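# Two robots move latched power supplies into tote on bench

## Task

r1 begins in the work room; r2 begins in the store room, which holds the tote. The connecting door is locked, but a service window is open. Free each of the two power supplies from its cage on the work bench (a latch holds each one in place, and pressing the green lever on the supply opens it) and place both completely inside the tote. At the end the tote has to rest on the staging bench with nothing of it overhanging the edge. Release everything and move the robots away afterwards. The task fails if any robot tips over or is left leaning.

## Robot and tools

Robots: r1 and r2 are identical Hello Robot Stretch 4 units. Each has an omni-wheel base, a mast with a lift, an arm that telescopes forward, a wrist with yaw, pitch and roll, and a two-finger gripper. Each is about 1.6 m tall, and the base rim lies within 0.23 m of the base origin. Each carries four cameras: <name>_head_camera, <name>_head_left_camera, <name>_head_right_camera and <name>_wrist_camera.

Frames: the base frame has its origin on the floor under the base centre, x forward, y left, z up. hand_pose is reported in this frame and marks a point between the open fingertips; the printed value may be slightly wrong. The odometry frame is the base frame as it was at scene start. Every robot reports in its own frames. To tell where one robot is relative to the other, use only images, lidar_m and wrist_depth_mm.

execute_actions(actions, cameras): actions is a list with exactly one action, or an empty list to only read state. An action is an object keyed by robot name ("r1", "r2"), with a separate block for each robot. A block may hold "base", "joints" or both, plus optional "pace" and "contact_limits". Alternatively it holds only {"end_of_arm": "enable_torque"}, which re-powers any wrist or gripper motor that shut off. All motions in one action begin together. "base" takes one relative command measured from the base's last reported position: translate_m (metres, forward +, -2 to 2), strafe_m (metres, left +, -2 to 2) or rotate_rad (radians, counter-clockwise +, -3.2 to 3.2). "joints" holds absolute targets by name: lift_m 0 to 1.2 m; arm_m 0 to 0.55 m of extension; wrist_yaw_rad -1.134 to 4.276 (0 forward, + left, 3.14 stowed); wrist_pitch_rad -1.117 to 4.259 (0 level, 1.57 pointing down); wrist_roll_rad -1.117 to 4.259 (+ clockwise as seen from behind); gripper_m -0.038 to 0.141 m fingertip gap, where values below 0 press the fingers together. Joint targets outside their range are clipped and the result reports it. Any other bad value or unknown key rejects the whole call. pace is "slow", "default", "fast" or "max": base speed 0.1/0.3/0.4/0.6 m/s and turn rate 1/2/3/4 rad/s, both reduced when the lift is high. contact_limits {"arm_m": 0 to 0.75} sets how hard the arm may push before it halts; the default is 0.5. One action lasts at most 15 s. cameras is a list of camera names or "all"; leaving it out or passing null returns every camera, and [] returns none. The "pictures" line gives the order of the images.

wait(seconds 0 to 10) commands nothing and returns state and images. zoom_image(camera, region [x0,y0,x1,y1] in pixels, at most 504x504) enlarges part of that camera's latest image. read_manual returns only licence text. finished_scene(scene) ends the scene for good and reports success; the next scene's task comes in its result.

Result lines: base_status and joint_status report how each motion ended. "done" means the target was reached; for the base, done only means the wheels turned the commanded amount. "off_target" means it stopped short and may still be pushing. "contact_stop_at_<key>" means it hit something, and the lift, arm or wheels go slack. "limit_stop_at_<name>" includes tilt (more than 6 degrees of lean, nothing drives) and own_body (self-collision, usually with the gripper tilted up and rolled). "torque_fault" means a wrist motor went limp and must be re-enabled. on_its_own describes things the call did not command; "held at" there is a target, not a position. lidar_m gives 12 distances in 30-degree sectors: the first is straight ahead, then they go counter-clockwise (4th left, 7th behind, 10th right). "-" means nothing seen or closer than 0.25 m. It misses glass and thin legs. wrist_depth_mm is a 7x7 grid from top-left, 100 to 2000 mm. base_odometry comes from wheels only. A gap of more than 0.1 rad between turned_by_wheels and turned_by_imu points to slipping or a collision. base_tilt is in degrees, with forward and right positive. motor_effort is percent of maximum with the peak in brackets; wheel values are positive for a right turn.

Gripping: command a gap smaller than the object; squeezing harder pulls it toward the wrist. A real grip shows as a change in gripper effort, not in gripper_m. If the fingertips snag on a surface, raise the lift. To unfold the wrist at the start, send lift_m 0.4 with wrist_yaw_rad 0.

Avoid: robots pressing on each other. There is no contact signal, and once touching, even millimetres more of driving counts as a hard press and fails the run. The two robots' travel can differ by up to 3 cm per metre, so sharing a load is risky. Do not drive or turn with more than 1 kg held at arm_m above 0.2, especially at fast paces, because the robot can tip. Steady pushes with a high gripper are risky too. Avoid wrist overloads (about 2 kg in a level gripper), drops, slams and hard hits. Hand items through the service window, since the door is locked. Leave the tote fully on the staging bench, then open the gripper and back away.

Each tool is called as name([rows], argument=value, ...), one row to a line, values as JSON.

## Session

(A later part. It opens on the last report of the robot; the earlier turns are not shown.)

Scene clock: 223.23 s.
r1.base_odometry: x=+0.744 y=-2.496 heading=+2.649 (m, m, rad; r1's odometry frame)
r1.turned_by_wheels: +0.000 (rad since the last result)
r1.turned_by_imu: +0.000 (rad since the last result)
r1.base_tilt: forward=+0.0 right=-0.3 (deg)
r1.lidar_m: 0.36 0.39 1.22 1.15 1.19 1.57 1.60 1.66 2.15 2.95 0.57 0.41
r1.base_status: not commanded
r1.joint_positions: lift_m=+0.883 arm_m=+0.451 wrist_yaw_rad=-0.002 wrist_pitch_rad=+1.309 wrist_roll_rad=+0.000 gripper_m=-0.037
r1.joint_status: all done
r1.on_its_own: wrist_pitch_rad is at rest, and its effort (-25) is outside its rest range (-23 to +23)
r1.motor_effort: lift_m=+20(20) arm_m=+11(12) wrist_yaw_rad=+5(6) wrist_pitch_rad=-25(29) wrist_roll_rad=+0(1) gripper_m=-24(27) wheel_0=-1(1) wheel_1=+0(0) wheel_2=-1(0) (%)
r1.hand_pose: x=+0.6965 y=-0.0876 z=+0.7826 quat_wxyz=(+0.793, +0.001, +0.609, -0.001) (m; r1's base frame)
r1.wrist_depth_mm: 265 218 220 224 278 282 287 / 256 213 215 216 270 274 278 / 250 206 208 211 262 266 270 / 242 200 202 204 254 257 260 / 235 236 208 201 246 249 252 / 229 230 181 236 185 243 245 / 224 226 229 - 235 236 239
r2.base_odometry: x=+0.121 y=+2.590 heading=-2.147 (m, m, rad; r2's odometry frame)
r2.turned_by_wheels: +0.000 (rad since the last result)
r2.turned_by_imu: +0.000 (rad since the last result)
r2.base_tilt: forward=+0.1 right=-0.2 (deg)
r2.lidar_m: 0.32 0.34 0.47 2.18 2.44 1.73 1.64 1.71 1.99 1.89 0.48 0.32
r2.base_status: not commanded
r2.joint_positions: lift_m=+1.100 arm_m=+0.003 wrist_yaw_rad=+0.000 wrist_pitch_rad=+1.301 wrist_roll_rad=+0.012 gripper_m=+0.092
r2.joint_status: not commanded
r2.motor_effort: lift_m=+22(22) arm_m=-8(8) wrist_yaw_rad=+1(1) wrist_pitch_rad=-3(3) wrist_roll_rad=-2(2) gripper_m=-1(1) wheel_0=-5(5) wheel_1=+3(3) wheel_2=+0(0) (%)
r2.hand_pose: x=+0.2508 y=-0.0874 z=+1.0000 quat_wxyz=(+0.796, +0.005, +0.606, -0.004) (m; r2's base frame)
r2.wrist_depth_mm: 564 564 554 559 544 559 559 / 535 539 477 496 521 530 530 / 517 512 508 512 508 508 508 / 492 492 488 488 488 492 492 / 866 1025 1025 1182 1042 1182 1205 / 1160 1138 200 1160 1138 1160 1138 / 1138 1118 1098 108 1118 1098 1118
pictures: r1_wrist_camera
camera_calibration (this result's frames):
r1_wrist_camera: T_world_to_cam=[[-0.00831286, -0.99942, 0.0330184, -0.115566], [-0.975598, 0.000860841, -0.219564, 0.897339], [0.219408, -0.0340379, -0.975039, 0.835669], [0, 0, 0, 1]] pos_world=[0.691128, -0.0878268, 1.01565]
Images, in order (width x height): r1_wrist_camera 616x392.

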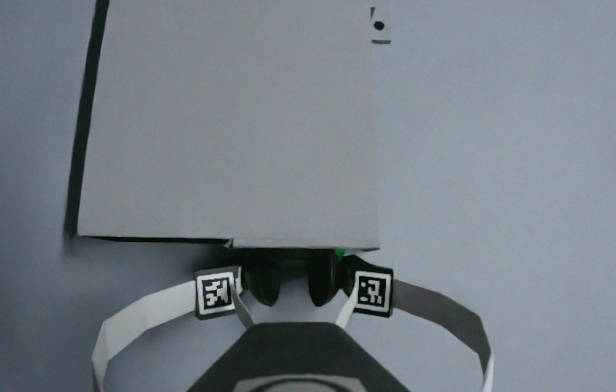

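Step pull.

execute_actions([
  {"r1":{"joints":{"arm_m":0.437},"pace":"slow"}},
], cameras=["r1_wrist_camera"])

execute_actions([
  {"r1":{"joints":{"arm_m":0.432,"lift_m":0.882},"pace":"slow"}},
], cameras=["r1_wrist_camera"])

zoom_image(camera="r1_wrist_camera", region=[190, 130, 410, 330])

Scene clock: 224.50 s.
r1.base_odometry: x=+0.744 y=-2.496 heading=+2.649 (m, m, rad; r1's odometry frame)
r1.turned_by_wheels: +0.000 (rad since the last result)
r1.turned_by_imu: +0.000 (rad since the last result)
r1.base_tilt: forward=+0.0 right=-0.4 (deg)
r1.lidar_m: 0.37 0.39 1.23 1.16 1.17 1.59 1.59 1.65 2.17 2.93 0.57 0.42
r1.base_status: not commanded
r1.joint_positions: lift_m=+0.883 arm_m=+0.440 wrist_yaw_rad=+0.006 wrist_pitch_rad=+1.288 wrist_roll_rad=+0.000 gripper_m=-0.037
r1.joint_status: all done
r1.on_its_own: wrist_yaw_rad is at rest, and its effort (-18) is outside its rest range (-13 to +13); wrist_pitch_rad is at rest, and its effort (+33) is outside its rest range (-23 to +23)
r1.motor_effort: lift_m=+24(24) arm_m=-15(15) wrist_yaw_rad=-18(18) wrist_pitch_rad=+33(33) wrist_roll_rad=-1(0) gripper_m=-28(28) wheel_0=-2(2) wheel_1=-1(1) wheel_2=+4(4) (%)
r1.hand_pose: x=+0.6914 y=-0.0870 z=+0.7839 quat_wxyz=(+0.800, -0.002, +0.601, +0.002) (m; r1's base frame)
r1.wrist_depth_mm: 272 225 226 230 283 291 294 / 262 216 219 221 274 279 283 / 254 209 211 213 265 271 272 / 246 202 204 207 256 260 264 / 237 239 204 202 248 253 254 / 231 230 183 236 185 244 245 / 224 226 230 - 235 236 239
r2.base_odometry: x=+0.121 y=+2.590 heading=-2.147 (m, m, rad; r2's odometry frame)
r2.turned_by_wheels: +0.000 (rad since the last result)
r2.turned_by_imu: +0.000 (rad since the last result)
r2.base_tilt: forward=+0.1 right=-0.2 (deg)
r2.lidar_m: 0.31 0.33 0.46 2.20 2.48 1.71 1.65 1.74 2.00 1.87 0.48 0.36
r2.base_status: not commanded
r2.joint_positions: lift_m=+1.100 arm_m=+0.003 wrist_yaw_rad=+0.000 wrist_pitch_rad=+1.301 wrist_roll_rad=+0.012 gripper_m=+0.092
r2.joint_status: not commanded
r2.motor_effort: lift_m=+22(22) arm_m=-8(8) wrist_yaw_rad=+0(0) wrist_pitch_rad=-3(3) wrist_roll_rad=-2(3) gripper_m=-1(0) wheel_0=-5(5) wheel_1=+3(3) wheel_2=+0(0) (%)
r2.hand_pose: x=+0.2508 y=-0.0874 z=+1.0000 quat_wxyz=(+0.796, +0.005, +0.606, -0.004) (m; r2's base frame)
r2.wrist_depth_mm: 564 564 554 554 554 554 554 / 535 539 477 496 525 530 525 / 512 512 512 512 508 508 508 / 492 488 488 488 488 492 492 / 866 1042 1042 1182 1060 1182 1182 / 1182 1160 200 1160 1160 1160 1160 / 1138 1118 1098 108 1118 1098 1118
pictures: r1_wrist_camera
camera_calibration (this result's frames):
r1_wrist_camera: T_world_to_cam=[[-0.000962783, -0.99946, 0.0328595, -0.119969], [-0.970902, -0.00693474, -0.239376, 0.90424], [0.239474, -0.0321338, -0.970371, 0.820656], [0, 0, 0, 1]] pos_world=[0.681288, -0.0872622, 1.01674]
Images, in order (width x height): r1_wrist_camera 616x392.

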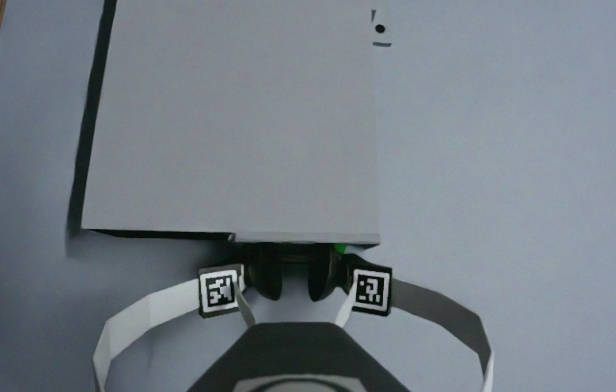

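Scene clock: 225.23 s.
r1.base_odometry: x=+0.744 y=-2.496 heading=+2.649 (m, m, rad; r1's odometry frame)
r1.turned_by_wheels: +0.000 (rad since the last result)
r1.turned_by_imu: +0.000 (rad since the last result)
r1.base_tilt: forward=+0.1 right=-0.4 (deg)
r1.lidar_m: 0.36 0.39 1.23 1.14 1.20 1.57 1.60 1.65 2.15 2.94 0.57 0.42
r1.base_status: not commanded
r1.joint_positions: lift_m=+0.882 arm_m=+0.435 wrist_yaw_rad=+0.007 wrist_pitch_rad=+1.284 wrist_roll_rad=+0.000 gripper_m=-0.037
r1.joint_status: all done
r1.on_its_own: wrist_yaw_rad is at rest, and its effort (-22) is outside its rest range (-13 to +13); wrist_pitch_rad is at rest, and its effort (+47) is outside its rest range (-23 to +23)
r1.motor_effort: lift_m=+24(26) arm_m=-16(15) wrist_yaw_rad=-22(26) wrist_pitch_rad=+47(54) wrist_roll_rad=+0(2) gripper_m=-29(29) wheel_0=-3(3) wheel_1=-1(1) wheel_2=+7(7) (%)
r1.hand_pose: x=+0.6880 y=-0.0868 z=+0.7832 quat_wxyz=(+0.801, -0.002, +0.599, +0.003) (m; r1's base frame)
r1.wrist_depth_mm: 273 228 228 230 283 293 296 / 264 218 220 223 274 281 283 / 255 210 212 214 265 271 274 / 245 202 205 207 256 260 265 / 237 240 241 206 248 253 254 / 230 230 184 236 185 243 247 / 224 226 229 - 234 236 238
r2.base_odometry: x=+0.121 y=+2.590 heading=-2.147 (m, m, rad; r2's odometry frame)
r2.turned_by_wheels: +0.000 (rad since the last result)
r2.turned_by_imu: +0.000 (rad since the last result)
r2.base_tilt: forward=+0.2 right=-0.2 (deg)
r2.lidar_m: 0.31 0.34 0.43 2.19 2.44 1.75 1.66 1.72 1.97 1.86 0.47 0.34
r2.base_status: not commanded
r2.joint_positions: lift_m=+1.100 arm_m=+0.003 wrist_yaw_rad=+0.000 wrist_pitch_rad=+1.301 wrist_roll_rad=+0.012 gripper_m=+0.092
r2.joint_status: not commanded
r2.motor_effort: lift_m=+22(22) arm_m=-8(8) wrist_yaw_rad=+1(1) wrist_pitch_rad=-3(3) wrist_roll_rad=+0(1) gripper_m=-3(2) wheel_0=-5(5) wheel_1=+3(3) wheel_2=+0(0) (%)
r2.hand_pose: x=+0.2508 y=-0.0874 z=+1.0000 quat_wxyz=(+0.796, +0.005, +0.606, -0.004) (m; r2's base frame)
r2.wrist_depth_mm: 564 564 554 554 549 554 559 / 539 539 480 492 521 530 530 / 512 512 512 508 512 504 504 / 492 492 484 488 488 488 492 / 866 1025 1042 1182 1042 1182 1182 / 1160 1160 200 1160 1138 1138 1138 / 1118 1098 1098 108 1118 1098 1118
pictures: r1_wrist_camera
camera_calibration (this result's frames):
r1_wrist_camera: T_world_to_cam=[[0.000473582, -0.999462, 0.0327846, -0.120731], [-0.969794, -0.00845601, -0.243779, 0.903309], [0.243925, -0.0316789, -0.969277, 0.816983], [0, 0, 0, 1]] pos_world=[0.676798, -0.0871463, 1.01605]
Images, in order (width x height): r1_wrist_camera 616x392.

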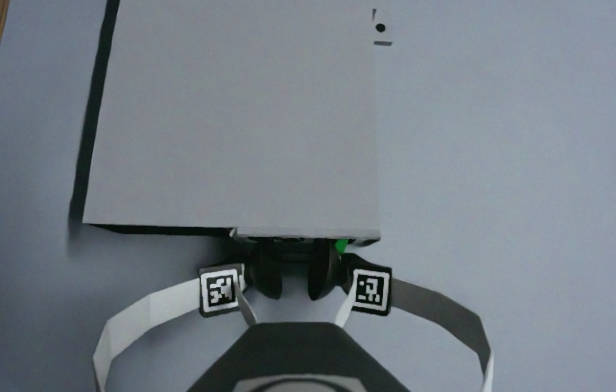

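Region (190, 130, 410, 330) of r1_wrist_camera's 616x392 image, scaled by 2.291; it fills the top 458 rows of this view, and the rest is white.

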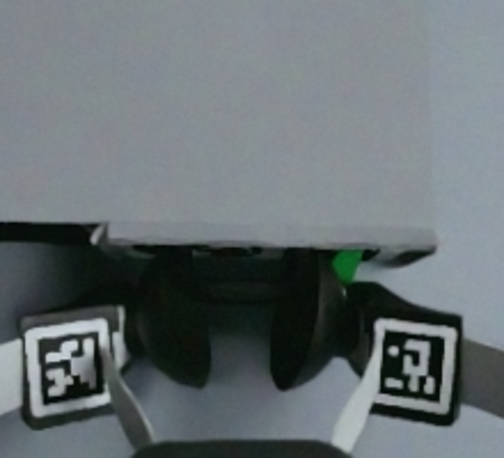

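execute_actions([
  {"r1":{"joints":{"arm_m":0.428,"lift_m":0.879},"pace":"slow"}},
], cameras=["r1_wrist_camera"])

zoom_image(camera="r1_wrist_camera", region=[190, 130, 410, 330])

Scene clock: 226.07 s.
r1.base_odometry: x=+0.744 y=-2.496 heading=+2.649 (m, m, rad; r1's odometry frame)
r1.turned_by_wheels: +0.000 (rad since the last result)
r1.turned_by_imu: +0.000 (rad since the last result)
r1.base_tilt: forward=+0.0 right=-0.3 (deg)
r1.lidar_m: 0.37 0.39 1.24 1.15 1.18 1.60 1.59 1.66 2.14 2.94 0.59 0.40
r1.base_status: not commanded
r1.joint_positions: lift_m=+0.879 arm_m=+0.430 wrist_yaw_rad=+0.000 wrist_pitch_rad=+1.302 wrist_roll_rad=+0.000 gripper_m=-0.037
r1.joint_status: all done
r1.motor_effort: lift_m=+21(24) arm_m=-9(18) wrist_yaw_rad=-1(24) wrist_pitch_rad=-7(53) wrist_roll_rad=+0(0) gripper_m=-25(28) wheel_0=-1(4) wheel_1=+0(1) wheel_2=+0(7) (%)
r1.hand_pose: x=+0.6771 y=-0.0874 z=+0.7790 quat_wxyz=(+0.795, +0.000, +0.606, +0.000) (m; r1's base frame)
r1.wrist_depth_mm: 265 218 220 223 277 282 286 / 255 211 213 216 268 273 276 / 248 204 206 208 259 264 266 / 238 200 202 204 251 256 258 / 233 236 238 204 245 249 252 / 228 226 184 233 184 240 243 / 221 224 226 - 231 234 236
r2.base_odometry: x=+0.121 y=+2.590 heading=-2.147 (m, m, rad; r2's odometry frame)
r2.turned_by_wheels: +0.000 (rad since the last result)
r2.turned_by_imu: +0.000 (rad since the last result)
r2.base_tilt: forward=+0.1 right=-0.2 (deg)
r2.lidar_m: 0.31 0.32 0.47 2.19 2.47 1.73 1.65 1.74 1.99 1.89 0.49 0.35
r2.base_status: not commanded
r2.joint_positions: lift_m=+1.100 arm_m=+0.003 wrist_yaw_rad=+0.000 wrist_pitch_rad=+1.301 wrist_roll_rad=+0.012 gripper_m=+0.092
r2.joint_status: not commanded
r2.motor_effort: lift_m=+22(22) arm_m=-8(8) wrist_yaw_rad=+1(1) wrist_pitch_rad=-3(3) wrist_roll_rad=-2(1) gripper_m=-1(2) wheel_0=-4(5) wheel_1=+3(3) wheel_2=+0(0) (%)
r2.hand_pose: x=+0.2508 y=-0.0874 z=+1.0000 quat_wxyz=(+0.796, +0.005, +0.606, -0.004) (m; r2's base frame)
r2.wrist_depth_mm: 569 564 554 554 549 559 559 / 535 539 477 496 525 535 530 / 512 512 512 512 508 504 508 / 492 488 488 488 488 488 496 / 866 1025 1042 1182 1042 1182 1205 / 1182 1160 200 1160 1138 1160 1182 / 1098 1118 1118 108 1138 1118 1118
pictures: r1_wrist_camera
camera_calibration (this result's frames):
r1_wrist_camera: T_world_to_cam=[[-0.00653233, -0.999437, 0.0329088, -0.116562], [-0.974163, -0.00106932, -0.225845, 0.881369], [0.225753, -0.0335338, -0.973607, 0.831054], [0, 0, 0, 1]] pos_world=[0.670222, -0.0876856, 1.01201]
Images, in order (width x height): r1_wrist_camera 616x392.

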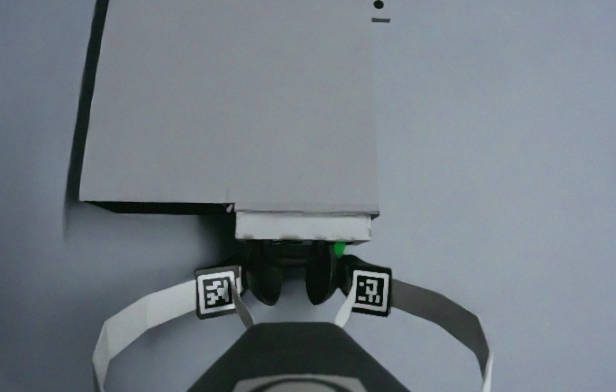

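Region (190, 130, 410, 330) of r1_wrist_camera's 616x392 image, scaled by 2.291; it fills the top 458 rows of this view, and the rest is white.

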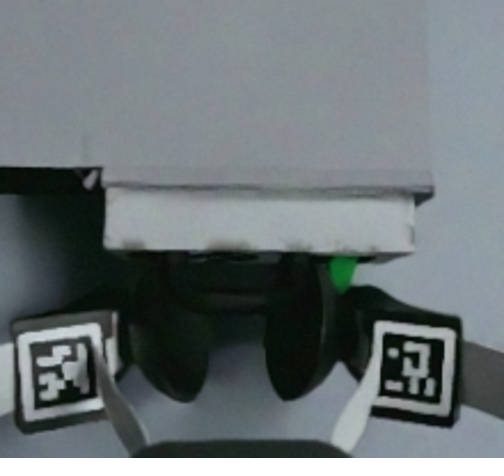

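execute_actions([
  {"r1":{"joints":{"arm_m":0.222},"pace":"slow"},"r2":{"base":{"rotate_rad":1.55},"joints":{"gripper_m":0.12}}},
], cameras=["r1_wrist_camera","r2_head_camera"])

Scene clock: 229.57 s.
r1.base_odometry: x=+0.744 y=-2.496 heading=+2.649 (m, m, rad; r1's odometry frame)
r1.turned_by_wheels: +0.000 (rad since the last result)
r1.turned_by_imu: +0.000 (rad since the last result)
r1.base_tilt: forward=-0.1 right=-0.3 (deg)
r1.lidar_m: 0.36 0.40 1.23 1.15 1.18 1.58 1.60 1.65 2.15 2.92 0.56 0.45
r1.base_status: not commanded
r1.joint_positions: lift_m=+0.879 arm_m=+0.224 wrist_yaw_rad=+0.000 wrist_pitch_rad=+1.302 wrist_roll_rad=+0.000 gripper_m=-0.037
r1.joint_status: all done
r1.motor_effort: lift_m=+21(21) arm_m=-10(10) wrist_yaw_rad=-2(3) wrist_pitch_rad=-6(7) wrist_roll_rad=+0(1) gripper_m=-24(25) wheel_0=-1(1) wheel_1=+0(0) wheel_2=+0(0) (%)
r1.hand_pose: x=+0.4714 y=-0.0874 z=+0.7791 quat_wxyz=(+0.796, +0.000, +0.606, +0.000) (m; r1's base frame)
r1.wrist_depth_mm: 264 267 270 229 278 283 289 / 256 260 262 220 268 276 278 / 248 253 253 214 260 265 267 / 240 244 245 206 253 256 259 / 234 237 238 204 245 248 252 / 228 228 183 233 184 241 243 / 223 224 227 - 233 236 960
r2.base_odometry: x=+0.121 y=+2.590 heading=-0.598 (m, m, rad; r2's odometry frame)
r2.turned_by_wheels: +1.549 (rad since the last result)
r2.turned_by_imu: +1.564 (rad since the last result)
r2.base_tilt: forward=+0.1 right=-0.2 (deg)
r2.lidar_m: 2.20 2.48 1.76 1.63 1.70 2.01 1.90 0.52 0.36 0.32 0.32 0.44
r2.base_status: done
r2.joint_positions: lift_m=+1.100 arm_m=+0.003 wrist_yaw_rad=+0.000 wrist_pitch_rad=+1.301 wrist_roll_rad=+0.012 gripper_m=+0.120
r2.joint_status: all done
r2.motor_effort: lift_m=+20(22) arm_m=-8(8) wrist_yaw_rad=+0(0) wrist_pitch_rad=-2(3) wrist_roll_rad=-1(2) gripper_m=-1(2) wheel_0=-3(9) wheel_1=-2(6) wheel_2=-3(7) (%)
r2.hand_pose: x=+0.2509 y=-0.0874 z=+1.0001 quat_wxyz=(+0.796, +0.005, +0.605, -0.004) (m; r2's base frame)
r2.wrist_depth_mm: 1464 1464 1464 1464 1397 559 554 / 1366 1397 1366 1366 1336 530 530 / 1336 1308 1308 1308 1308 508 508 / 1281 1281 1255 1255 1229 492 484 / 1205 1205 1205 1205 1182 469 462 / 1160 1160 960 1160 1008 449 445 / 1138 1098 1098 108 1098 1098 430
pictures: r1_wrist_camera, r2_head_camera
camera_calibration (this result's frames):
r1_wrist_camera: T_world_to_cam=[[-0.00604539, -0.99944, 0.032905, -0.118096], [-0.974028, -0.00156289, -0.226422, 0.681283], [0.226346, -0.0334192, -0.973473, 0.877175], [0, 0, 0, 1]] pos_world=[0.464329, -0.0876503, 1.01205]
Images, in order (width x height): r1_wrist_camera 616x392, r2_head_camera 420x560.

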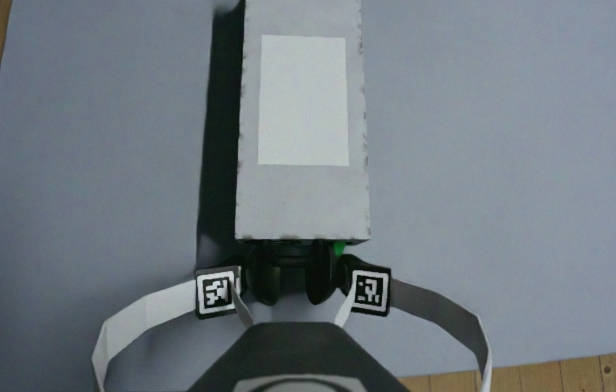

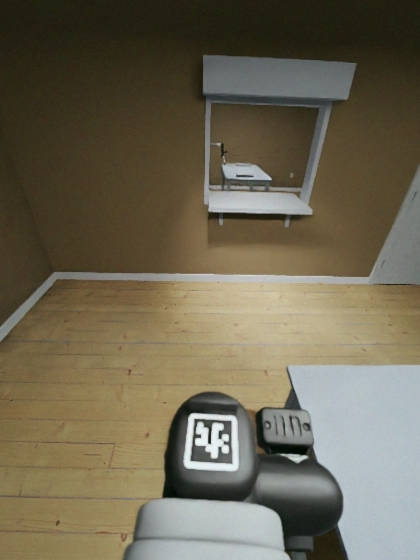

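execute_actions([
  {"r1":{"joints":{"gripper_m":0.045,"lift_m":0.895}},"r2":{"base":{"translate_m":0.4},"pace":"max"}},
], cameras=[])

execute_actions([
  {"r1":{"joints":{"arm_m":0.203,"lift_m":0.9}},"r2":{"base":{"translate_m":0.1},"pace":"max"}},
], cameras=[])

execute_actions([
  {"r1":{"base":{"strafe_m":-0.007},"joints":{"gripper_m":0.12}},"r2":{"base":{"translate_m":0.3},"pace":"max"}},
], cameras=[])

execute_actions([
  {"r1":{"joints":{"arm_m":0.334,"lift_m":0.893}},"r2":{"base":{"translate_m":0.3},"pace":"max"}},
], cameras=["r1_wrist_camera"])

Scene clock: 232.60 s.
r1.base_odometry: x=+0.744 y=-2.496 heading=+2.649 (m, m, rad; r1's odometry frame)
r1.turned_by_wheels: +0.000 (rad since the last result)
r1.turned_by_imu: +0.000 (rad since the last result)
r1.base_tilt: forward=+0.0 right=-0.3 (deg)
r1.lidar_m: 0.37 0.40 1.23 1.16 1.19 1.59 1.60 1.62 2.16 2.94 0.58 0.40
r1.base_status: not commanded
r1.joint_positions: lift_m=+0.895 arm_m=+0.224 wrist_yaw_rad=+0.000 wrist_pitch_rad=+1.301 wrist_roll_rad=+0.000 gripper_m=+0.045
r1.joint_status: all done
r1.motor_effort: lift_m=+23(26) arm_m=-9(10) wrist_yaw_rad=-1(1) wrist_pitch_rad=-3(9) wrist_roll_rad=-1(1) gripper_m=-3(23) wheel_0=-1(1) wheel_1=+0(0) wheel_2=+0(0) (%)
r1.hand_pose: x=+0.4714 y=-0.0874 z=+0.7949 quat_wxyz=(+0.796, +0.000, +0.606, +0.000) (m; r1's base frame)
r1.wrist_depth_mm: 285 286 290 250 297 304 307 / 273 279 281 241 289 294 297 / 267 268 270 234 279 283 286 / 258 263 262 227 271 274 277 / 250 254 254 233 263 265 268 / 243 245 195 250 197 257 260 / 237 239 242 - 249 253 960
r2.base_odometry: x=+0.452 y=+2.366 heading=-0.598 (m, m, rad; r2's odometry frame)
r2.turned_by_wheels: +0.000 (rad since the last result)
r2.turned_by_imu: +0.001 (rad since the last result)
r2.base_tilt: forward=+0.1 right=-0.2 (deg)
r2.lidar_m: 1.77 2.07 1.79 1.67 1.71 2.28 2.29 0.49 0.34 0.29 0.31 0.40
r2.base_status: done
r2.joint_positions: lift_m=+1.100 arm_m=+0.003 wrist_yaw_rad=+0.000 wrist_pitch_rad=+1.301 wrist_roll_rad=+0.012 gripper_m=+0.120
r2.joint_status: not commanded
r2.motor_effort: lift_m=+20(20) arm_m=-7(8) wrist_yaw_rad=+0(0) wrist_pitch_rad=-2(2) wrist_roll_rad=-2(3) gripper_m=-1(1) wheel_0=+3(8) wheel_1=+1(6) wheel_2=-3(14) (%)
r2.hand_pose: x=+0.2508 y=-0.0874 z=+1.0001 quat_wxyz=(+0.796, +0.005, +0.605, -0.004) (m; r2's base frame)
r2.wrist_depth_mm: 1464 1464 1464 1430 1430 1430 1430 / 1366 1366 1397 1366 1366 1366 1366 / 1336 1308 1308 1308 1308 1308 1308 / 1281 1255 1255 1229 1255 1255 1255 / 1205 1205 1205 1205 1182 466 466 / 1160 1160 960 1138 991 445 445 / 1118 1098 1098 108 1098 436 430
pictures: none
No camera images: the call's "cameras" was empty. Leave "cameras" out to get every camera's image.

Scene clock: 234.10 s.
r1.base_odometry: x=+0.744 y=-2.496 heading=+2.649 (m, m, rad; r1's odometry frame)
r1.turned_by_wheels: +0.000 (rad since the last result)
r1.turned_by_imu: +0.000 (rad since the last result)
r1.base_tilt: forward=-0.1 right=-0.4 (deg)
r1.lidar_m: 0.38 0.41 1.23 1.16 1.21 1.56 1.60 1.66 2.16 2.91 0.58 0.42
r1.base_status: not commanded
r1.joint_positions: lift_m=+0.900 arm_m=+0.205 wrist_yaw_rad=+0.000 wrist_pitch_rad=+1.301 wrist_roll_rad=+0.000 gripper_m=+0.045
r1.joint_status: all done
r1.motor_effort: lift_m=+23(25) arm_m=-9(7) wrist_yaw_rad=-2(2) wrist_pitch_rad=-2(3) wrist_roll_rad=+1(3) gripper_m=-3(1) wheel_0=-1(1) wheel_1=+0(0) wheel_2=+0(0) (%)
r1.hand_pose: x=+0.4525 y=-0.0874 z=+0.8000 quat_wxyz=(+0.796, +0.000, +0.605, +0.000) (m; r1's base frame)
r1.wrist_depth_mm: 289 293 296 256 304 309 312 / 281 283 286 247 296 298 301 / 271 274 274 239 285 290 294 / 262 266 268 233 276 279 283 / 255 258 260 264 267 271 273 / 248 250 198 255 198 264 267 / 580 246 249 - 976 976 976
r2.base_odometry: x=+0.534 y=+2.309 heading=-0.597 (m, m, rad; r2's odometry frame)
r2.turned_by_wheels: +0.000 (rad since the last result)
r2.turned_by_imu: +0.001 (rad since the last result)
r2.base_tilt: forward=+0.0 right=-0.3 (deg)
r2.lidar_m: 1.69 1.93 1.80 1.68 1.73 2.29 2.39 0.47 0.32 0.28 0.30 1.81
r2.base_status: done
r2.joint_positions: lift_m=+1.100 arm_m=+0.003 wrist_yaw_rad=+0.000 wrist_pitch_rad=+1.301 wrist_roll_rad=+0.012 gripper_m=+0.120
r2.joint_status: not commanded
r2.motor_effort: lift_m=+20(21) arm_m=-8(8) wrist_yaw_rad=+0(0) wrist_pitch_rad=-2(2) wrist_roll_rad=+0(2) gripper_m=-1(1) wheel_0=+4(9) wheel_1=+2(7) wheel_2=-2(9) (%)
r2.hand_pose: x=+0.2508 y=-0.0874 z=+1.0001 quat_wxyz=(+0.796, +0.005, +0.605, -0.004) (m; r2's base frame)
r2.wrist_depth_mm: 1430 1464 1430 1430 1464 1430 1430 / 1397 1397 1366 1366 1366 1366 1366 / 1308 1308 1336 1308 1308 1308 1308 / 1281 1255 1255 1255 1255 1255 1229 / 1229 1229 1205 1205 1182 1205 1205 / 1160 1138 960 1160 778 442 449 / 1118 1098 1098 108 1118 433 430
pictures: none
No camera images: the call's "cameras" was empty. Leave "cameras" out to get every camera's image.

Scene clock: 236.47 s.
r1.base_odometry: x=+0.747 y=-2.490 heading=+2.649 (m, m, rad; r1's odometry frame)
r1.turned_by_wheels: +0.000 (rad since the last result)
r1.turned_by_imu: +0.000 (rad since the last result)
r1.base_tilt: forward=-0.1 right=-0.3 (deg)
r1.lidar_m: 0.37 0.41 1.23 1.17 1.21 1.59 1.59 1.66 2.15 2.93 0.58 0.44
r1.base_status: done
r1.joint_positions: lift_m=+0.900 arm_m=+0.205 wrist_yaw_rad=+0.000 wrist_pitch_rad=+1.301 wrist_roll_rad=+0.000 gripper_m=+0.120
r1.joint_status: all done
r1.motor_effort: lift_m=+23(23) arm_m=-10(9) wrist_yaw_rad=-2(2) wrist_pitch_rad=-3(3) wrist_roll_rad=-2(0) gripper_m=+0(4) wheel_0=-1(3) wheel_1=+2(9) wheel_2=+0(0) (%)
r1.hand_pose: x=+0.4525 y=-0.0874 z=+0.8000 quat_wxyz=(+0.796, +0.000, +0.605, +0.000) (m; r1's base frame)
r1.wrist_depth_mm: 291 294 294 257 304 307 312 / 279 283 285 247 296 298 303 / 271 274 276 239 285 287 293 / 263 266 266 234 276 281 282 / 255 258 263 264 265 272 273 / 248 249 252 256 256 263 266 / 580 248 251 - 960 991 976
r2.base_odometry: x=+0.782 y=+2.141 heading=-0.597 (m, m, rad; r2's odometry frame)
r2.turned_by_wheels: +0.000 (rad since the last result)
r2.turned_by_imu: +0.001 (rad since the last result)
r2.base_tilt: forward=+0.2 right=-0.2 (deg)
r2.lidar_m: 1.39 1.66 1.80 1.69 1.77 2.33 1.42 0.42 0.31 0.33 2.47 1.48
r2.base_status: done
r2.joint_positions: lift_m=+1.100 arm_m=+0.003 wrist_yaw_rad=+0.000 wrist_pitch_rad=+1.301 wrist_roll_rad=+0.012 gripper_m=+0.120
r2.joint_status: not commanded
r2.motor_effort: lift_m=+20(21) arm_m=-8(8) wrist_yaw_rad=+0(0) wrist_pitch_rad=-2(1) wrist_roll_rad=-1(1) gripper_m=+0(1) wheel_0=+3(10) wheel_1=+2(6) wheel_2=-2(13) (%)
r2.hand_pose: x=+0.2508 y=-0.0874 z=+1.0001 quat_wxyz=(+0.796, +0.005, +0.605, -0.004) (m; r2's base frame)
r2.wrist_depth_mm: 1464 1430 1464 1464 1430 1430 1430 / 1366 1366 1366 1366 1366 1366 1366 / 1308 1336 1336 1308 1308 1308 1336 / 1255 1255 1255 1255 1255 1255 1255 / 1205 1205 1229 1205 1182 1182 1205 / 1182 1160 960 1138 1138 1138 1160 / 1118 1118 1098 108 1118 1118 1098
pictures: none
No camera images: the call's "cameras" was empty. Leave "cameras" out to get every camera's image.

Scene clock: 238.83 s.
r1.base_odometry: x=+0.747 y=-2.490 heading=+2.649 (m, m, rad; r1's odometry frame)
r1.turned_by_wheels: +0.000 (rad since the last result)
r1.turned_by_imu: +0.000 (rad since the last result)
r1.base_tilt: forward=+0.0 right=-0.4 (deg)
r1.lidar_m: 0.38 0.41 1.24 1.14 1.20 1.58 1.60 1.65 2.17 2.93 0.58 0.40
r1.base_status: not commanded
r1.joint_positions: lift_m=+0.893 arm_m=+0.332 wrist_yaw_rad=+0.000 wrist_pitch_rad=+1.301 wrist_roll_rad=+0.000 gripper_m=+0.120
r1.joint_status: all done
r1.motor_effort: lift_m=+18(20) arm_m=+9(11) wrist_yaw_rad=-2(2) wrist_pitch_rad=-2(3) wrist_roll_rad=+1(1) gripper_m=+1(1) wheel_0=-1(1) wheel_1=+2(1) wheel_2=+0(0) (%)
r1.hand_pose: x=+0.5803 y=-0.0874 z=+0.7934 quat_wxyz=(+0.796, +0.000, +0.605, +0.000) (m; r1's base frame)
r1.wrist_depth_mm: 282 235 237 241 297 300 304 / 272 276 277 281 285 291 294 / 264 268 267 233 278 282 285 / 256 260 257 225 270 272 274 / 248 252 218 217 258 264 267 / 241 242 211 211 249 255 258 / 235 237 241 - 247 250 251
r2.base_odometry: x=+1.030 y=+1.972 heading=-0.597 (m, m, rad; r2's odometry frame)
r2.turned_by_wheels: +0.000 (rad since the last result)
r2.turned_by_imu: +0.001 (rad since the last result)
r2.base_tilt: forward=+0.1 right=-0.2 (deg)
r2.lidar_m: 1.08 1.35 1.78 1.70 1.78 2.35 1.40 0.49 0.56 3.01 1.98 1.17
r2.base_status: done
r2.joint_positions: lift_m=+1.100 arm_m=+0.003 wrist_yaw_rad=+0.000 wrist_pitch_rad=+1.301 wrist_roll_rad=+0.012 gripper_m=+0.120
r2.joint_status: not commanded
r2.motor_effort: lift_m=+20(21) arm_m=-7(8) wrist_yaw_rad=+0(0) wrist_pitch_rad=-2(2) wrist_roll_rad=+1(1) gripper_m=+0(0) wheel_0=+4(9) wheel_1=+2(8) wheel_2=-2(13) (%)
r2.hand_pose: x=+0.2508 y=-0.0874 z=+1.0001 quat_wxyz=(+0.796, +0.005, +0.605, -0.004) (m; r2's base frame)
r2.wrist_depth_mm: 1366 1366 1464 1430 1430 1430 1430 / 1366 1366 1366 1366 1366 1366 1366 / 1336 1336 1308 1308 1308 1308 1308 / 1255 1255 1255 1255 1281 1255 1255 / 1205 1205 1205 1205 1182 1205 1205 / 1182 1160 960 1160 1138 1160 1138 / 1118 1098 1098 108 1138 1098 1098
pictures: r1_wrist_camera
camera_calibration (this result's frames):
r1_wrist_camera: T_world_to_cam=[[-0.00632852, -0.999439, 0.0328985, -0.117758], [-0.973802, -0.00131895, -0.227395, 0.791283], [0.22731, -0.0334757, -0.973247, 0.86572], [0, 0, 0, 1]] pos_world=[0.573021, -0.0876677, 1.02637]
Images, in order (width x height): r1_wrist_camera 616x392.

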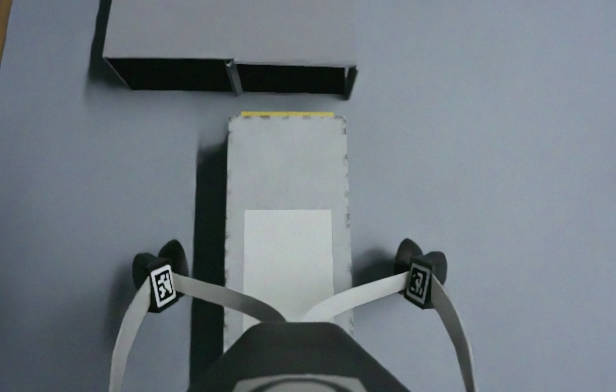

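execute_actions([
  {"r1":{"joints":{"gripper_m":0.01,"lift_m":0.888}}},
], cameras=[])

execute_actions([
  {"r1":{"joints":{"lift_m":0.93,"arm_m":0.05},"pace":"fast"}},
], cameras=[])

execute_actions([
  {"r1":{"base":{"rotate_rad":-1.52},"pace":"fast"},"r2":{"base":{"translate_m":0.3},"pace":"max"}},
], cameras=["r1_wrist_camera","r1_head_camera","r1_head_left_camera"])

Scene clock: 240.97 s.
r1.base_odometry: x=+0.747 y=-2.490 heading=+2.649 (m, m, rad; r1's odometry frame)
r1.turned_by_wheels: +0.000 (rad since the last result)
r1.turned_by_imu: +0.000 (rad since the last result)
r1.base_tilt: forward=-0.1 right=-0.4 (deg)
r1.lidar_m: 0.37 0.40 1.24 1.17 1.20 1.59 1.59 1.63 2.15 2.92 0.59 0.40
r1.base_status: not commanded
r1.joint_positions: lift_m=+0.888 arm_m=+0.332 wrist_yaw_rad=+0.000 wrist_pitch_rad=+1.303 wrist_roll_rad=+0.000 gripper_m=+0.011
r1.joint_status: all done
r1.motor_effort: lift_m=+21(23) arm_m=+9(9) wrist_yaw_rad=-2(2) wrist_pitch_rad=-8(11) wrist_roll_rad=-1(0) gripper_m=-29(27) wheel_0=+0(1) wheel_1=+2(2) wheel_2=+1(1) (%)
r1.hand_pose: x=+0.5797 y=-0.0874 z=+0.7879 quat_wxyz=(+0.795, +0.000, +0.606, +0.000) (m; r1's base frame)
r1.wrist_depth_mm: 273 229 229 232 286 291 296 / 265 266 271 272 276 281 286 / 256 258 259 210 270 271 276 / 249 252 252 204 260 264 267 / 240 244 198 196 253 257 258 / 235 174 188 190 187 246 251 / 229 230 233 - 240 241 243
r2.base_odometry: x=+1.030 y=+1.972 heading=-0.597 (m, m, rad; r2's odometry frame)
r2.turned_by_wheels: +0.000 (rad since the last result)
r2.turned_by_imu: +0.001 (rad since the last result)
r2.base_tilt: forward=+0.1 right=-0.2 (deg)
r2.lidar_m: 1.07 1.35 1.78 1.71 1.77 2.33 1.42 0.50 0.54 3.00 2.01 1.17
r2.base_status: not commanded
r2.joint_positions: lift_m=+1.100 arm_m=+0.003 wrist_yaw_rad=+0.000 wrist_pitch_rad=+1.301 wrist_roll_rad=+0.012 gripper_m=+0.120
r2.joint_status: not commanded
r2.motor_effort: lift_m=+21(20) arm_m=-8(8) wrist_yaw_rad=+0(0) wrist_pitch_rad=-2(2) wrist_roll_rad=-2(1) gripper_m=-1(2) wheel_0=+4(4) wheel_1=+2(2) wheel_2=-3(2) (%)
r2.hand_pose: x=+0.2508 y=-0.0874 z=+1.0001 quat_wxyz=(+0.796, +0.005, +0.605, -0.004) (m; r2's base frame)
r2.wrist_depth_mm: 1336 1397 1430 1430 1430 1430 1430 / 1366 1366 1366 1366 1366 1366 1366 / 1308 1336 1308 1281 1308 1308 1308 / 1255 1255 1255 1255 1255 1255 1255 / 1205 1205 1205 1205 1205 1205 1205 / 1182 1160 960 1160 1138 1138 1160 / 1118 1118 1098 108 1118 1118 1118
pictures: none
No camera images: the call's "cameras" was empty. Leave "cameras" out to get every camera's image.

Scene clock: 242.63 s.
r1.base_odometry: x=+0.747 y=-2.490 heading=+2.649 (m, m, rad; r1's odometry frame)
r1.turned_by_wheels: +0.000 (rad since the last result)
r1.turned_by_imu: +0.000 (rad since the last result)
r1.base_tilt: forward=-0.1 right=-0.3 (deg)
r1.lidar_m: 0.37 0.39 1.23 1.16 1.20 1.58 1.59 1.65 2.15 2.93 0.58 0.38
r1.base_status: not commanded
r1.joint_positions: lift_m=+0.930 arm_m=+0.052 wrist_yaw_rad=+0.000 wrist_pitch_rad=+1.303 wrist_roll_rad=+0.000 gripper_m=+0.011
r1.joint_status: all done
r1.motor_effort: lift_m=+26(29) arm_m=-9(7) wrist_yaw_rad=-1(4) wrist_pitch_rad=-9(11) wrist_roll_rad=-1(2) gripper_m=-28(28) wheel_0=+0(0) wheel_1=+2(1) wheel_2=+1(1) (%)
r1.hand_pose: x=+0.2988 y=-0.0874 z=+0.8295 quat_wxyz=(+0.795, +0.000, +0.606, +0.000) (m; r1's base frame)
r1.wrist_depth_mm: 322 324 327 336 338 340 345 / 314 314 320 322 327 330 336 / 304 306 307 210 320 324 329 / 1025 1025 564 203 1060 1078 1078 / 1008 1025 197 196 1042 1078 1060 / 976 174 187 190 187 1025 1025 / 931 960 768 - 1008 991 1008
r2.base_odometry: x=+1.030 y=+1.972 heading=-0.597 (m, m, rad; r2's odometry frame)
r2.turned_by_wheels: +0.000 (rad since the last result)
r2.turned_by_imu: +0.000 (rad since the last result)
r2.base_tilt: forward=+0.1 right=-0.2 (deg)
r2.lidar_m: 1.07 1.34 1.80 1.71 1.78 2.35 1.41 0.48 0.56 3.00 2.00 1.16
r2.base_status: not commanded
r2.joint_positions: lift_m=+1.100 arm_m=+0.003 wrist_yaw_rad=+0.000 wrist_pitch_rad=+1.301 wrist_roll_rad=+0.012 gripper_m=+0.120
r2.joint_status: not commanded
r2.motor_effort: lift_m=+21(21) arm_m=-7(7) wrist_yaw_rad=+0(0) wrist_pitch_rad=-2(2) wrist_roll_rad=-1(2) gripper_m=+0(2) wheel_0=+4(4) wheel_1=+2(2) wheel_2=-2(2) (%)
r2.hand_pose: x=+0.2508 y=-0.0874 z=+1.0001 quat_wxyz=(+0.796, +0.005, +0.605, -0.004) (m; r2's base frame)
r2.wrist_depth_mm: 1336 1397 1397 1397 1464 1464 1397 / 1397 1397 1397 1366 1366 1366 1366 / 1336 1308 1308 1308 1308 1308 1308 / 1281 1281 1255 1255 1255 1255 1255 / 1205 1205 1205 1205 1205 1205 1182 / 1160 1160 960 1160 1138 1138 1160 / 1118 1118 1098 108 1118 1098 1098
pictures: none
No camera images: the call's "cameras" was empty. Leave "cameras" out to get every camera's image.

Scene clock: 245.00 s.
r1.base_odometry: x=+0.747 y=-2.490 heading=+1.129 (m, m, rad; r1's odometry frame)
r1.turned_by_wheels: -1.520 (rad since the last result)
r1.turned_by_imu: -1.539 (rad since the last result)
r1.base_tilt: forward=+0.0 right=-0.3 (deg)
r1.lidar_m: 2.89 0.53 0.38 0.37 1.66 1.21 1.16 1.21 1.67 1.60 1.69 0.37
r1.base_status: done
r1.joint_positions: lift_m=+0.930 arm_m=+0.052 wrist_yaw_rad=+0.000 wrist_pitch_rad=+1.303 wrist_roll_rad=+0.000 gripper_m=+0.011
r1.joint_status: not commanded
r1.motor_effort: lift_m=+26(26) arm_m=-9(9) wrist_yaw_rad=-1(3) wrist_pitch_rad=-7(10) wrist_roll_rad=-1(1) gripper_m=-29(29) wheel_0=-1(2) wheel_1=+1(6) wheel_2=-2(5) (%)
r1.hand_pose: x=+0.2989 y=-0.0874 z=+0.8296 quat_wxyz=(+0.795, +0.000, +0.606, +0.000) (m; r1's base frame)
r1.wrist_depth_mm: 1098 1138 1182 1182 1160 1205 1229 / 1098 1098 1098 1138 1160 1160 1205 / 1060 1078 1060 211 1118 1118 1118 / 1025 1060 1042 204 1098 1060 1118 / 1025 1025 196 196 1042 1042 1078 / 960 174 188 189 187 1008 1025 / 831 960 768 - 991 991 1008
r2.base_odometry: x=+1.278 y=+1.804 heading=-0.597 (m, m, rad; r2's odometry frame)
r2.turned_by_wheels: +0.000 (rad since the last result)
r2.turned_by_imu: +0.001 (rad since the last result)
r2.base_tilt: forward=+0.1 right=-0.2 (deg)
r2.lidar_m: 0.79 1.04 1.37 1.73 1.78 2.37 1.38 0.77 0.95 2.97 1.52 0.83
r2.base_status: done
r2.joint_positions: lift_m=+1.100 arm_m=+0.003 wrist_yaw_rad=+0.000 wrist_pitch_rad=+1.301 wrist_roll_rad=+0.012 gripper_m=+0.120
r2.joint_status: not commanded
r2.motor_effort: lift_m=+20(20) arm_m=-7(7) wrist_yaw_rad=+0(0) wrist_pitch_rad=-2(3) wrist_roll_rad=+0(2) gripper_m=-2(0) wheel_0=+3(9) wheel_1=+2(8) wheel_2=-2(13) (%)
r2.hand_pose: x=+0.2508 y=-0.0874 z=+1.0001 quat_wxyz=(+0.796, +0.005, +0.605, -0.004) (m; r2's base frame)
r2.wrist_depth_mm: 991 1025 1060 1098 1138 1182 1229 / 1205 1255 1281 1336 1336 1366 1366 / 1336 1308 1308 1308 1308 1308 1308 / 1255 1255 1255 1255 1255 1229 1255 / 1205 1205 1205 1205 1205 1182 1182 / 1160 1160 960 1160 1138 1138 1160 / 1118 1098 1078 108 1118 1098 1118
pictures: r1_head_camera, r1_head_left_camera, r1_wrist_camera
camera_calibration (this result's frames):
r1_wrist_camera: T_world_to_cam=[[-0.00643527, -0.999438, 0.0329108, -0.120721], [-0.974291, -0.00114535, -0.225292, 0.523938], [0.225203, -0.0335145, -0.973735, 0.965926], [0, 0, 0, 1]] pos_world=[0.292162, -0.08768, 1.06257]
Images, in order (width x height): r1_head_camera 420x560, r1_head_left_camera 420x672, r1_wrist_camera 616x392.

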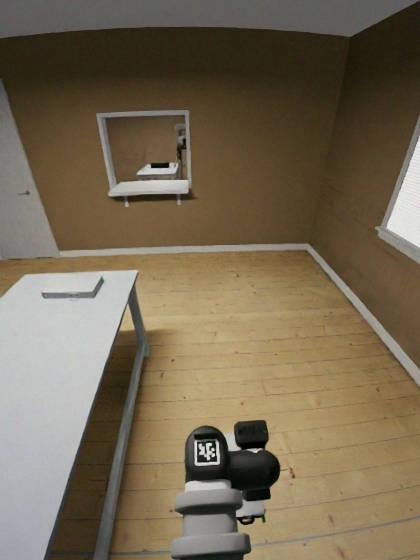

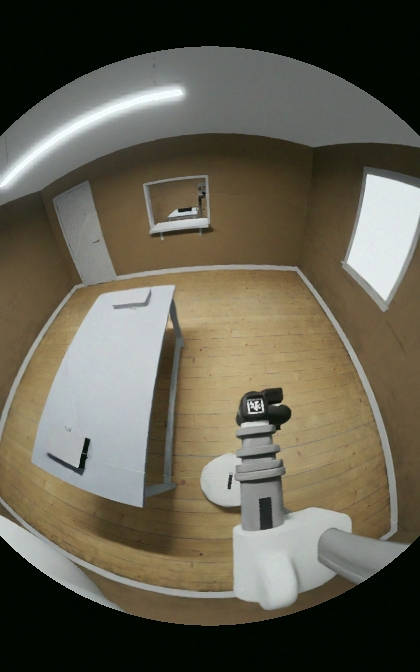

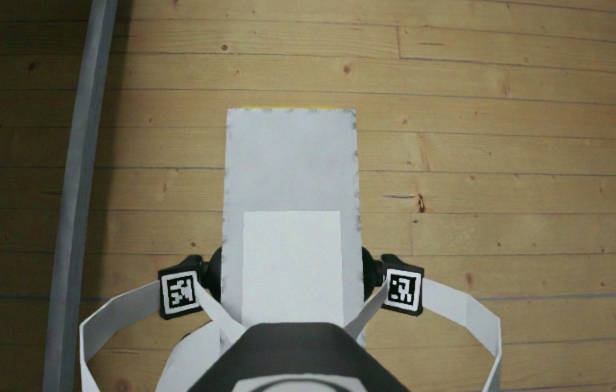

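execute_actions([
  {"r1":{"base":{"translate_m":0.4},"joints":{"lift_m":0.4},"pace":"max"},"r2":{"base":{"translate_m":0.45},"pace":"max"}},
], cameras=[])

execute_actions([
  {"r1":{"base":{"translate_m":2.0},"joints":{"lift_m":1.1},"pace":"max"},"r2":{"base":{"rotate_rad":0.05},"pace":"slow"}},
], cameras=["r1_head_camera","r2_head_camera"])

Scene clock: 248.43 s.
r1.base_odometry: x=+0.918 y=-2.128 heading=+1.129 (m, m, rad; r1's odometry frame)
r1.turned_by_wheels: +0.000 (rad since the last result)
r1.turned_by_imu: +0.001 (rad since the last result)
r1.base_tilt: forward=-0.1 right=-0.3 (deg)
r1.lidar_m: 0.35 0.54 0.40 0.37 0.40 0.54 1.56 1.63 1.68 1.59 1.67 0.40
r1.base_status: done
r1.joint_positions: lift_m=+0.400 arm_m=+0.052 wrist_yaw_rad=+0.000 wrist_pitch_rad=+1.303 wrist_roll_rad=+0.000 gripper_m=+0.011
r1.joint_status: all done
r1.motor_effort: lift_m=+24(22) arm_m=-9(9) wrist_yaw_rad=-2(3) wrist_pitch_rad=-9(10) wrist_roll_rad=-1(1) gripper_m=-29(28) wheel_0=+0(5) wheel_1=-1(5) wheel_2=+1(10) (%)
r1.hand_pose: x=+0.2990 y=-0.0874 z=+0.2998 quat_wxyz=(+0.795, +0.000, +0.606, +0.000) (m; r1's base frame)
r1.wrist_depth_mm: 564 569 585 591 597 609 615 / 554 559 569 574 574 585 591 / 535 539 544 211 564 569 574 / 521 525 525 204 544 549 554 / 504 508 197 196 525 535 544 / 492 175 188 190 187 512 521 / 480 480 329 - 496 504 508
r2.base_odometry: x=+1.651 y=+1.551 heading=-0.596 (m, m, rad; r2's odometry frame)
r2.turned_by_wheels: +0.000 (rad since the last result)
r2.turned_by_imu: +0.002 (rad since the last result)
r2.base_tilt: forward=+0.1 right=-0.2 (deg)
r2.lidar_m: 0.34 0.58 0.79 1.75 1.82 2.42 1.19 1.19 3.13 2.67 0.53 0.37
r2.base_status: done
r2.joint_positions: lift_m=+1.100 arm_m=+0.003 wrist_yaw_rad=+0.000 wrist_pitch_rad=+1.301 wrist_roll_rad=+0.012 gripper_m=+0.120
r2.joint_status: not commanded
r2.motor_effort: lift_m=+20(21) arm_m=-8(8) wrist_yaw_rad=+0(0) wrist_pitch_rad=-2(2) wrist_roll_rad=-3(3) gripper_m=-1(1) wheel_0=+4(6) wheel_1=+3(7) wheel_2=-1(13) (%)
r2.hand_pose: x=+0.2508 y=-0.0874 z=+1.0001 quat_wxyz=(+0.796, +0.005, +0.605, -0.004) (m; r2's base frame)
r2.wrist_depth_mm: 436 392 382 382 379 379 379 / 530 370 364 364 362 362 362 / 691 351 347 347 349 349 351 / 960 1008 1138 1182 1229 1255 1229 / 1205 1205 1205 1205 1205 1182 1205 / 1160 1160 946 1160 1138 1138 1160 / 1118 1118 1098 108 1118 1098 1098
pictures: none
No camera images: the call's "cameras" was empty. Leave "cameras" out to get every camera's image.

Scene clock: 253.70 s.
r1.base_odometry: x=+1.774 y=-0.320 heading=+1.129 (m, m, rad; r1's odometry frame)
r1.turned_by_wheels: +0.000 (rad since the last result)
r1.turned_by_imu: +0.003 (rad since the last result)
r1.base_tilt: forward=+0.0 right=-0.4 (deg)
r1.lidar_m: 0.53 0.54 0.73 2.81 1.44 1.06 1.53 2.30 1.66 1.59 1.04 0.38
r1.base_status: done
r1.joint_positions: lift_m=+1.100 arm_m=+0.052 wrist_yaw_rad=+0.000 wrist_pitch_rad=+1.303 wrist_roll_rad=+0.000 gripper_m=+0.011
r1.joint_status: all done
r1.motor_effort: lift_m=+25(30) arm_m=-9(9) wrist_yaw_rad=-2(0) wrist_pitch_rad=-9(13) wrist_roll_rad=-1(1) gripper_m=-29(29) wheel_0=-2(8) wheel_1=-1(7) wheel_2=+0(13) (%)
r1.hand_pose: x=+0.2988 y=-0.0874 z=+0.9997 quat_wxyz=(+0.795, +0.000, +0.606, +0.000) (m; r1's base frame)
r1.wrist_depth_mm: 353 683 699 707 707 707 699 / 891 904 917 917 917 917 891 / 1229 1229 1118 211 1281 1229 1255 / 1205 1205 1229 203 1229 1255 1281 / 1138 1160 198 196 1229 1229 1229 / 1118 175 188 190 187 1160 1205 / 1098 1078 931 - 1182 1160 1182
r2.base_odometry: x=+1.651 y=+1.551 heading=-0.547 (m, m, rad; r2's odometry frame)
r2.turned_by_wheels: +0.049 (rad since the last result)
r2.turned_by_imu: +0.051 (rad since the last result)
r2.base_tilt: forward=+0.1 right=-0.2 (deg)
r2.lidar_m: 0.34 0.57 0.78 1.75 1.84 2.50 1.19 1.22 3.10 2.24 0.49 0.33
r2.base_status: done
r2.joint_positions: lift_m=+1.100 arm_m=+0.003 wrist_yaw_rad=+0.000 wrist_pitch_rad=+1.301 wrist_roll_rad=+0.012 gripper_m=+0.120
r2.joint_status: not commanded
r2.motor_effort: lift_m=+20(20) arm_m=-8(8) wrist_yaw_rad=+0(0) wrist_pitch_rad=-2(2) wrist_roll_rad=-1(5) gripper_m=+0(1) wheel_0=-5(7) wheel_1=-4(5) wheel_2=-5(5) (%)
r2.hand_pose: x=+0.2508 y=-0.0874 z=+1.0001 quat_wxyz=(+0.796, +0.005, +0.605, -0.004) (m; r2's base frame)
r2.wrist_depth_mm: 452 430 382 379 379 379 379 / 554 512 364 364 364 362 359 / 732 661 347 347 347 347 347 / 1060 1118 1160 1182 1229 1229 1229 / 1205 1205 1205 1205 1205 1205 1205 / 1160 1160 960 1160 1138 1138 1138 / 1118 1118 1098 108 1118 1098 1098
pictures: r1_head_camera, r2_head_camera
Images, in order (width x height): r1_head_camera 420x560, r2_head_camera 420x560.

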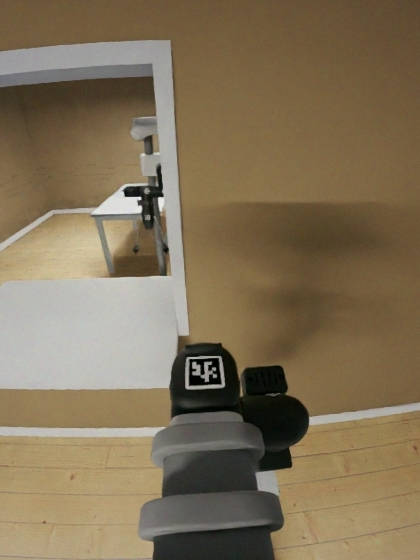

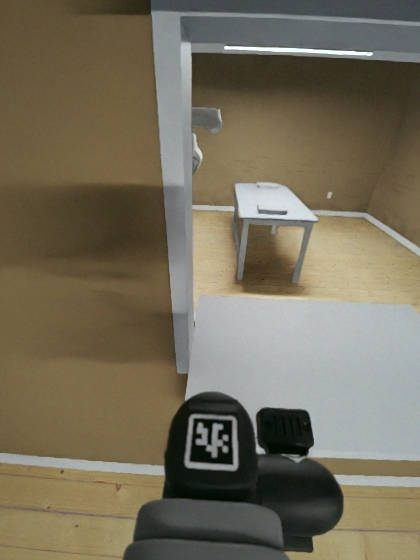

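execute_actions([
  {"r1":{"base":{"strafe_m":0.39},"joints":{"arm_m":0.19},"pace":"fast"},"r2":{"base":{"strafe_m":-0.055}}},
], cameras=["r1_head_camera"])

execute_actions([
  {"r1":{"joints":{"arm_m":0.545,"lift_m":1.06}}},
], cameras=["r1_wrist_camera","r2_head_camera"])

Scene clock: 256.37 s.
r1.base_odometry: x=+1.421 y=-0.153 heading=+1.129 (m, m, rad; r1's odometry frame)
r1.turned_by_wheels: +0.000 (rad since the last result)
r1.turned_by_imu: -0.001 (rad since the last result)
r1.base_tilt: forward=+0.0 right=-0.3 (deg)
r1.lidar_m: 0.33 0.54 0.73 2.74 2.86 1.02 0.95 2.85 2.04 1.99 1.05 0.34
r1.base_status: done
r1.joint_positions: lift_m=+1.100 arm_m=+0.188 wrist_yaw_rad=+0.000 wrist_pitch_rad=+1.303 wrist_roll_rad=+0.000 gripper_m=+0.011
r1.joint_status: all done
r1.motor_effort: lift_m=+25(25) arm_m=+9(8) wrist_yaw_rad=-2(1) wrist_pitch_rad=-7(13) wrist_roll_rad=+1(0) gripper_m=-30(29) wheel_0=+0(9) wheel_1=+0(10) wheel_2=+0(0) (%)
r1.hand_pose: x=+0.4358 y=-0.0874 z=+0.9997 quat_wxyz=(+0.795, +0.000, +0.606, +0.000) (m; r1's base frame)
r1.wrist_depth_mm: 338 342 345 349 353 362 488 / 325 332 336 338 343 349 627 / 319 322 324 211 332 338 878 / 1182 1229 1205 203 1229 1255 1281 / 1182 1205 197 196 1229 1229 1229 / 1138 175 188 190 187 1182 1205 / 1118 1098 1118 - 1160 1182 1160
r2.base_odometry: x=+1.622 y=+1.504 heading=-0.547 (m, m, rad; r2's odometry frame)
r2.turned_by_wheels: +0.000 (rad since the last result)
r2.turned_by_imu: +0.001 (rad since the last result)
r2.base_tilt: forward=+0.1 right=-0.2 (deg)
r2.lidar_m: 0.32 0.36 0.83 1.80 1.86 2.57 1.18 1.19 3.05 2.22 0.51 0.36
r2.base_status: done
r2.joint_positions: lift_m=+1.100 arm_m=+0.003 wrist_yaw_rad=+0.000 wrist_pitch_rad=+1.301 wrist_roll_rad=+0.012 gripper_m=+0.120
r2.joint_status: not commanded
r2.motor_effort: lift_m=+20(20) arm_m=-7(8) wrist_yaw_rad=+0(0) wrist_pitch_rad=-2(2) wrist_roll_rad=-2(2) gripper_m=-1(1) wheel_0=+3(9) wheel_1=-2(10) wheel_2=+0(3) (%)
r2.hand_pose: x=+0.2508 y=-0.0874 z=+1.0001 quat_wxyz=(+0.796, +0.005, +0.605, -0.004) (m; r2's base frame)
r2.wrist_depth_mm: 449 384 382 382 379 379 377 / 559 366 366 364 364 362 362 / 715 347 347 347 345 345 347 / 1060 1098 1182 1182 1229 1229 1229 / 1205 1205 1205 1182 1205 1182 1205 / 1160 1160 946 1138 1138 1138 1160 / 1118 1098 1118 108 1118 1098 1098
pictures: r1_head_camera
Images, in order (width x height): r1_head_camera 420x560.

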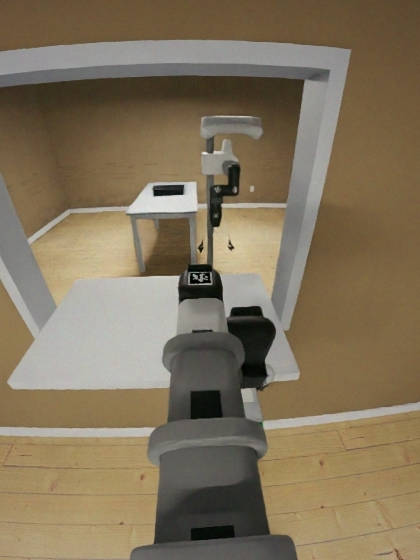

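Scene clock: 258.53 s.
r1.base_odometry: x=+1.421 y=-0.153 heading=+1.129 (m, m, rad; r1's odometry frame)
r1.turned_by_wheels: +0.000 (rad since the last result)
r1.turned_by_imu: +0.000 (rad since the last result)
r1.base_tilt: forward=+0.0 right=-0.4 (deg)
r1.lidar_m: 0.51 0.54 0.73 2.75 2.85 1.00 0.96 2.86 2.04 1.99 1.05 0.56
r1.base_status: not commanded
r1.joint_positions: lift_m=+1.060 arm_m=+0.543 wrist_yaw_rad=+0.000 wrist_pitch_rad=+1.302 wrist_roll_rad=+0.000 gripper_m=+0.011
r1.joint_status: all done
r1.motor_effort: lift_m=+22(24) arm_m=+9(9) wrist_yaw_rad=-2(2) wrist_pitch_rad=-7(11) wrist_roll_rad=-1(1) gripper_m=-29(29) wheel_0=+0(0) wheel_1=+0(0) wheel_2=+0(0) (%)
r1.hand_pose: x=+0.7908 y=-0.0874 z=+0.9599 quat_wxyz=(+0.795, +0.000, +0.606, +0.000) (m; r1's base frame)
r1.wrist_depth_mm: 294 296 300 303 310 314 1366 / 283 287 291 296 300 301 1308 / 276 278 278 211 289 293 298 / 267 271 270 204 279 283 286 / 259 262 198 196 272 276 277 / 252 175 188 190 187 264 270 / 246 248 250 - 257 258 264
r2.base_odometry: x=+1.622 y=+1.504 heading=-0.547 (m, m, rad; r2's odometry frame)
r2.turned_by_wheels: +0.000 (rad since the last result)
r2.turned_by_imu: +0.001 (rad since the last result)
r2.base_tilt: forward=+0.1 right=-0.2 (deg)
r2.lidar_m: 0.34 0.37 0.82 1.81 1.91 2.60 1.19 1.19 3.05 2.25 0.50 0.37
r2.base_status: not commanded
r2.joint_positions: lift_m=+1.100 arm_m=+0.003 wrist_yaw_rad=+0.000 wrist_pitch_rad=+1.301 wrist_roll_rad=+0.012 gripper_m=+0.120
r2.joint_status: not commanded
r2.motor_effort: lift_m=+20(21) arm_m=-7(8) wrist_yaw_rad=+0(0) wrist_pitch_rad=-3(2) wrist_roll_rad=-2(3) gripper_m=-2(1) wheel_0=+3(3) wheel_1=-2(2) wheel_2=+0(0) (%)
r2.hand_pose: x=+0.2508 y=-0.0874 z=+1.0001 quat_wxyz=(+0.796, +0.005, +0.605, -0.004) (m; r2's base frame)
r2.wrist_depth_mm: 452 384 382 382 382 379 377 / 554 364 364 364 362 362 362 / 723 347 349 347 345 345 349 / 1060 1118 1160 1182 1229 1229 1229 / 1205 1205 1205 1205 1205 1205 1205 / 1182 1138 960 1160 1138 1138 1138 / 1118 1118 1098 108 1118 1098 1118
pictures: r1_wrist_camera, r2_head_camera
camera_calibration (this result's frames):
r1_wrist_camera: T_world_to_cam=[[-0.0060993, -0.99944, 0.0329082, -0.122082], [-0.974229, -0.00148131, -0.225555, 1.03271], [0.225477, -0.0334358, -0.973675, 0.981815], [0, 0, 0, 1]] pos_world=[0.783976, -0.087656, 1.19292]
Images, in order (width x height): r1_wrist_camera 616x392, r2_head_camera 420x560.

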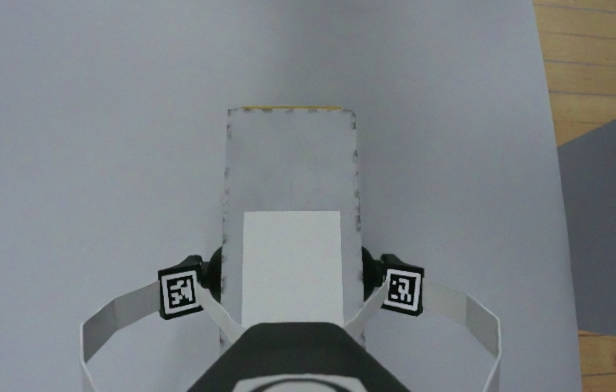

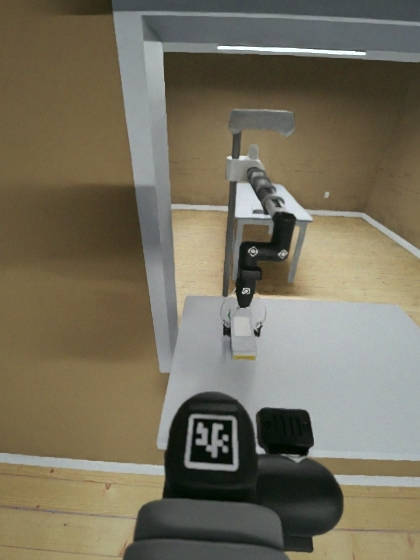

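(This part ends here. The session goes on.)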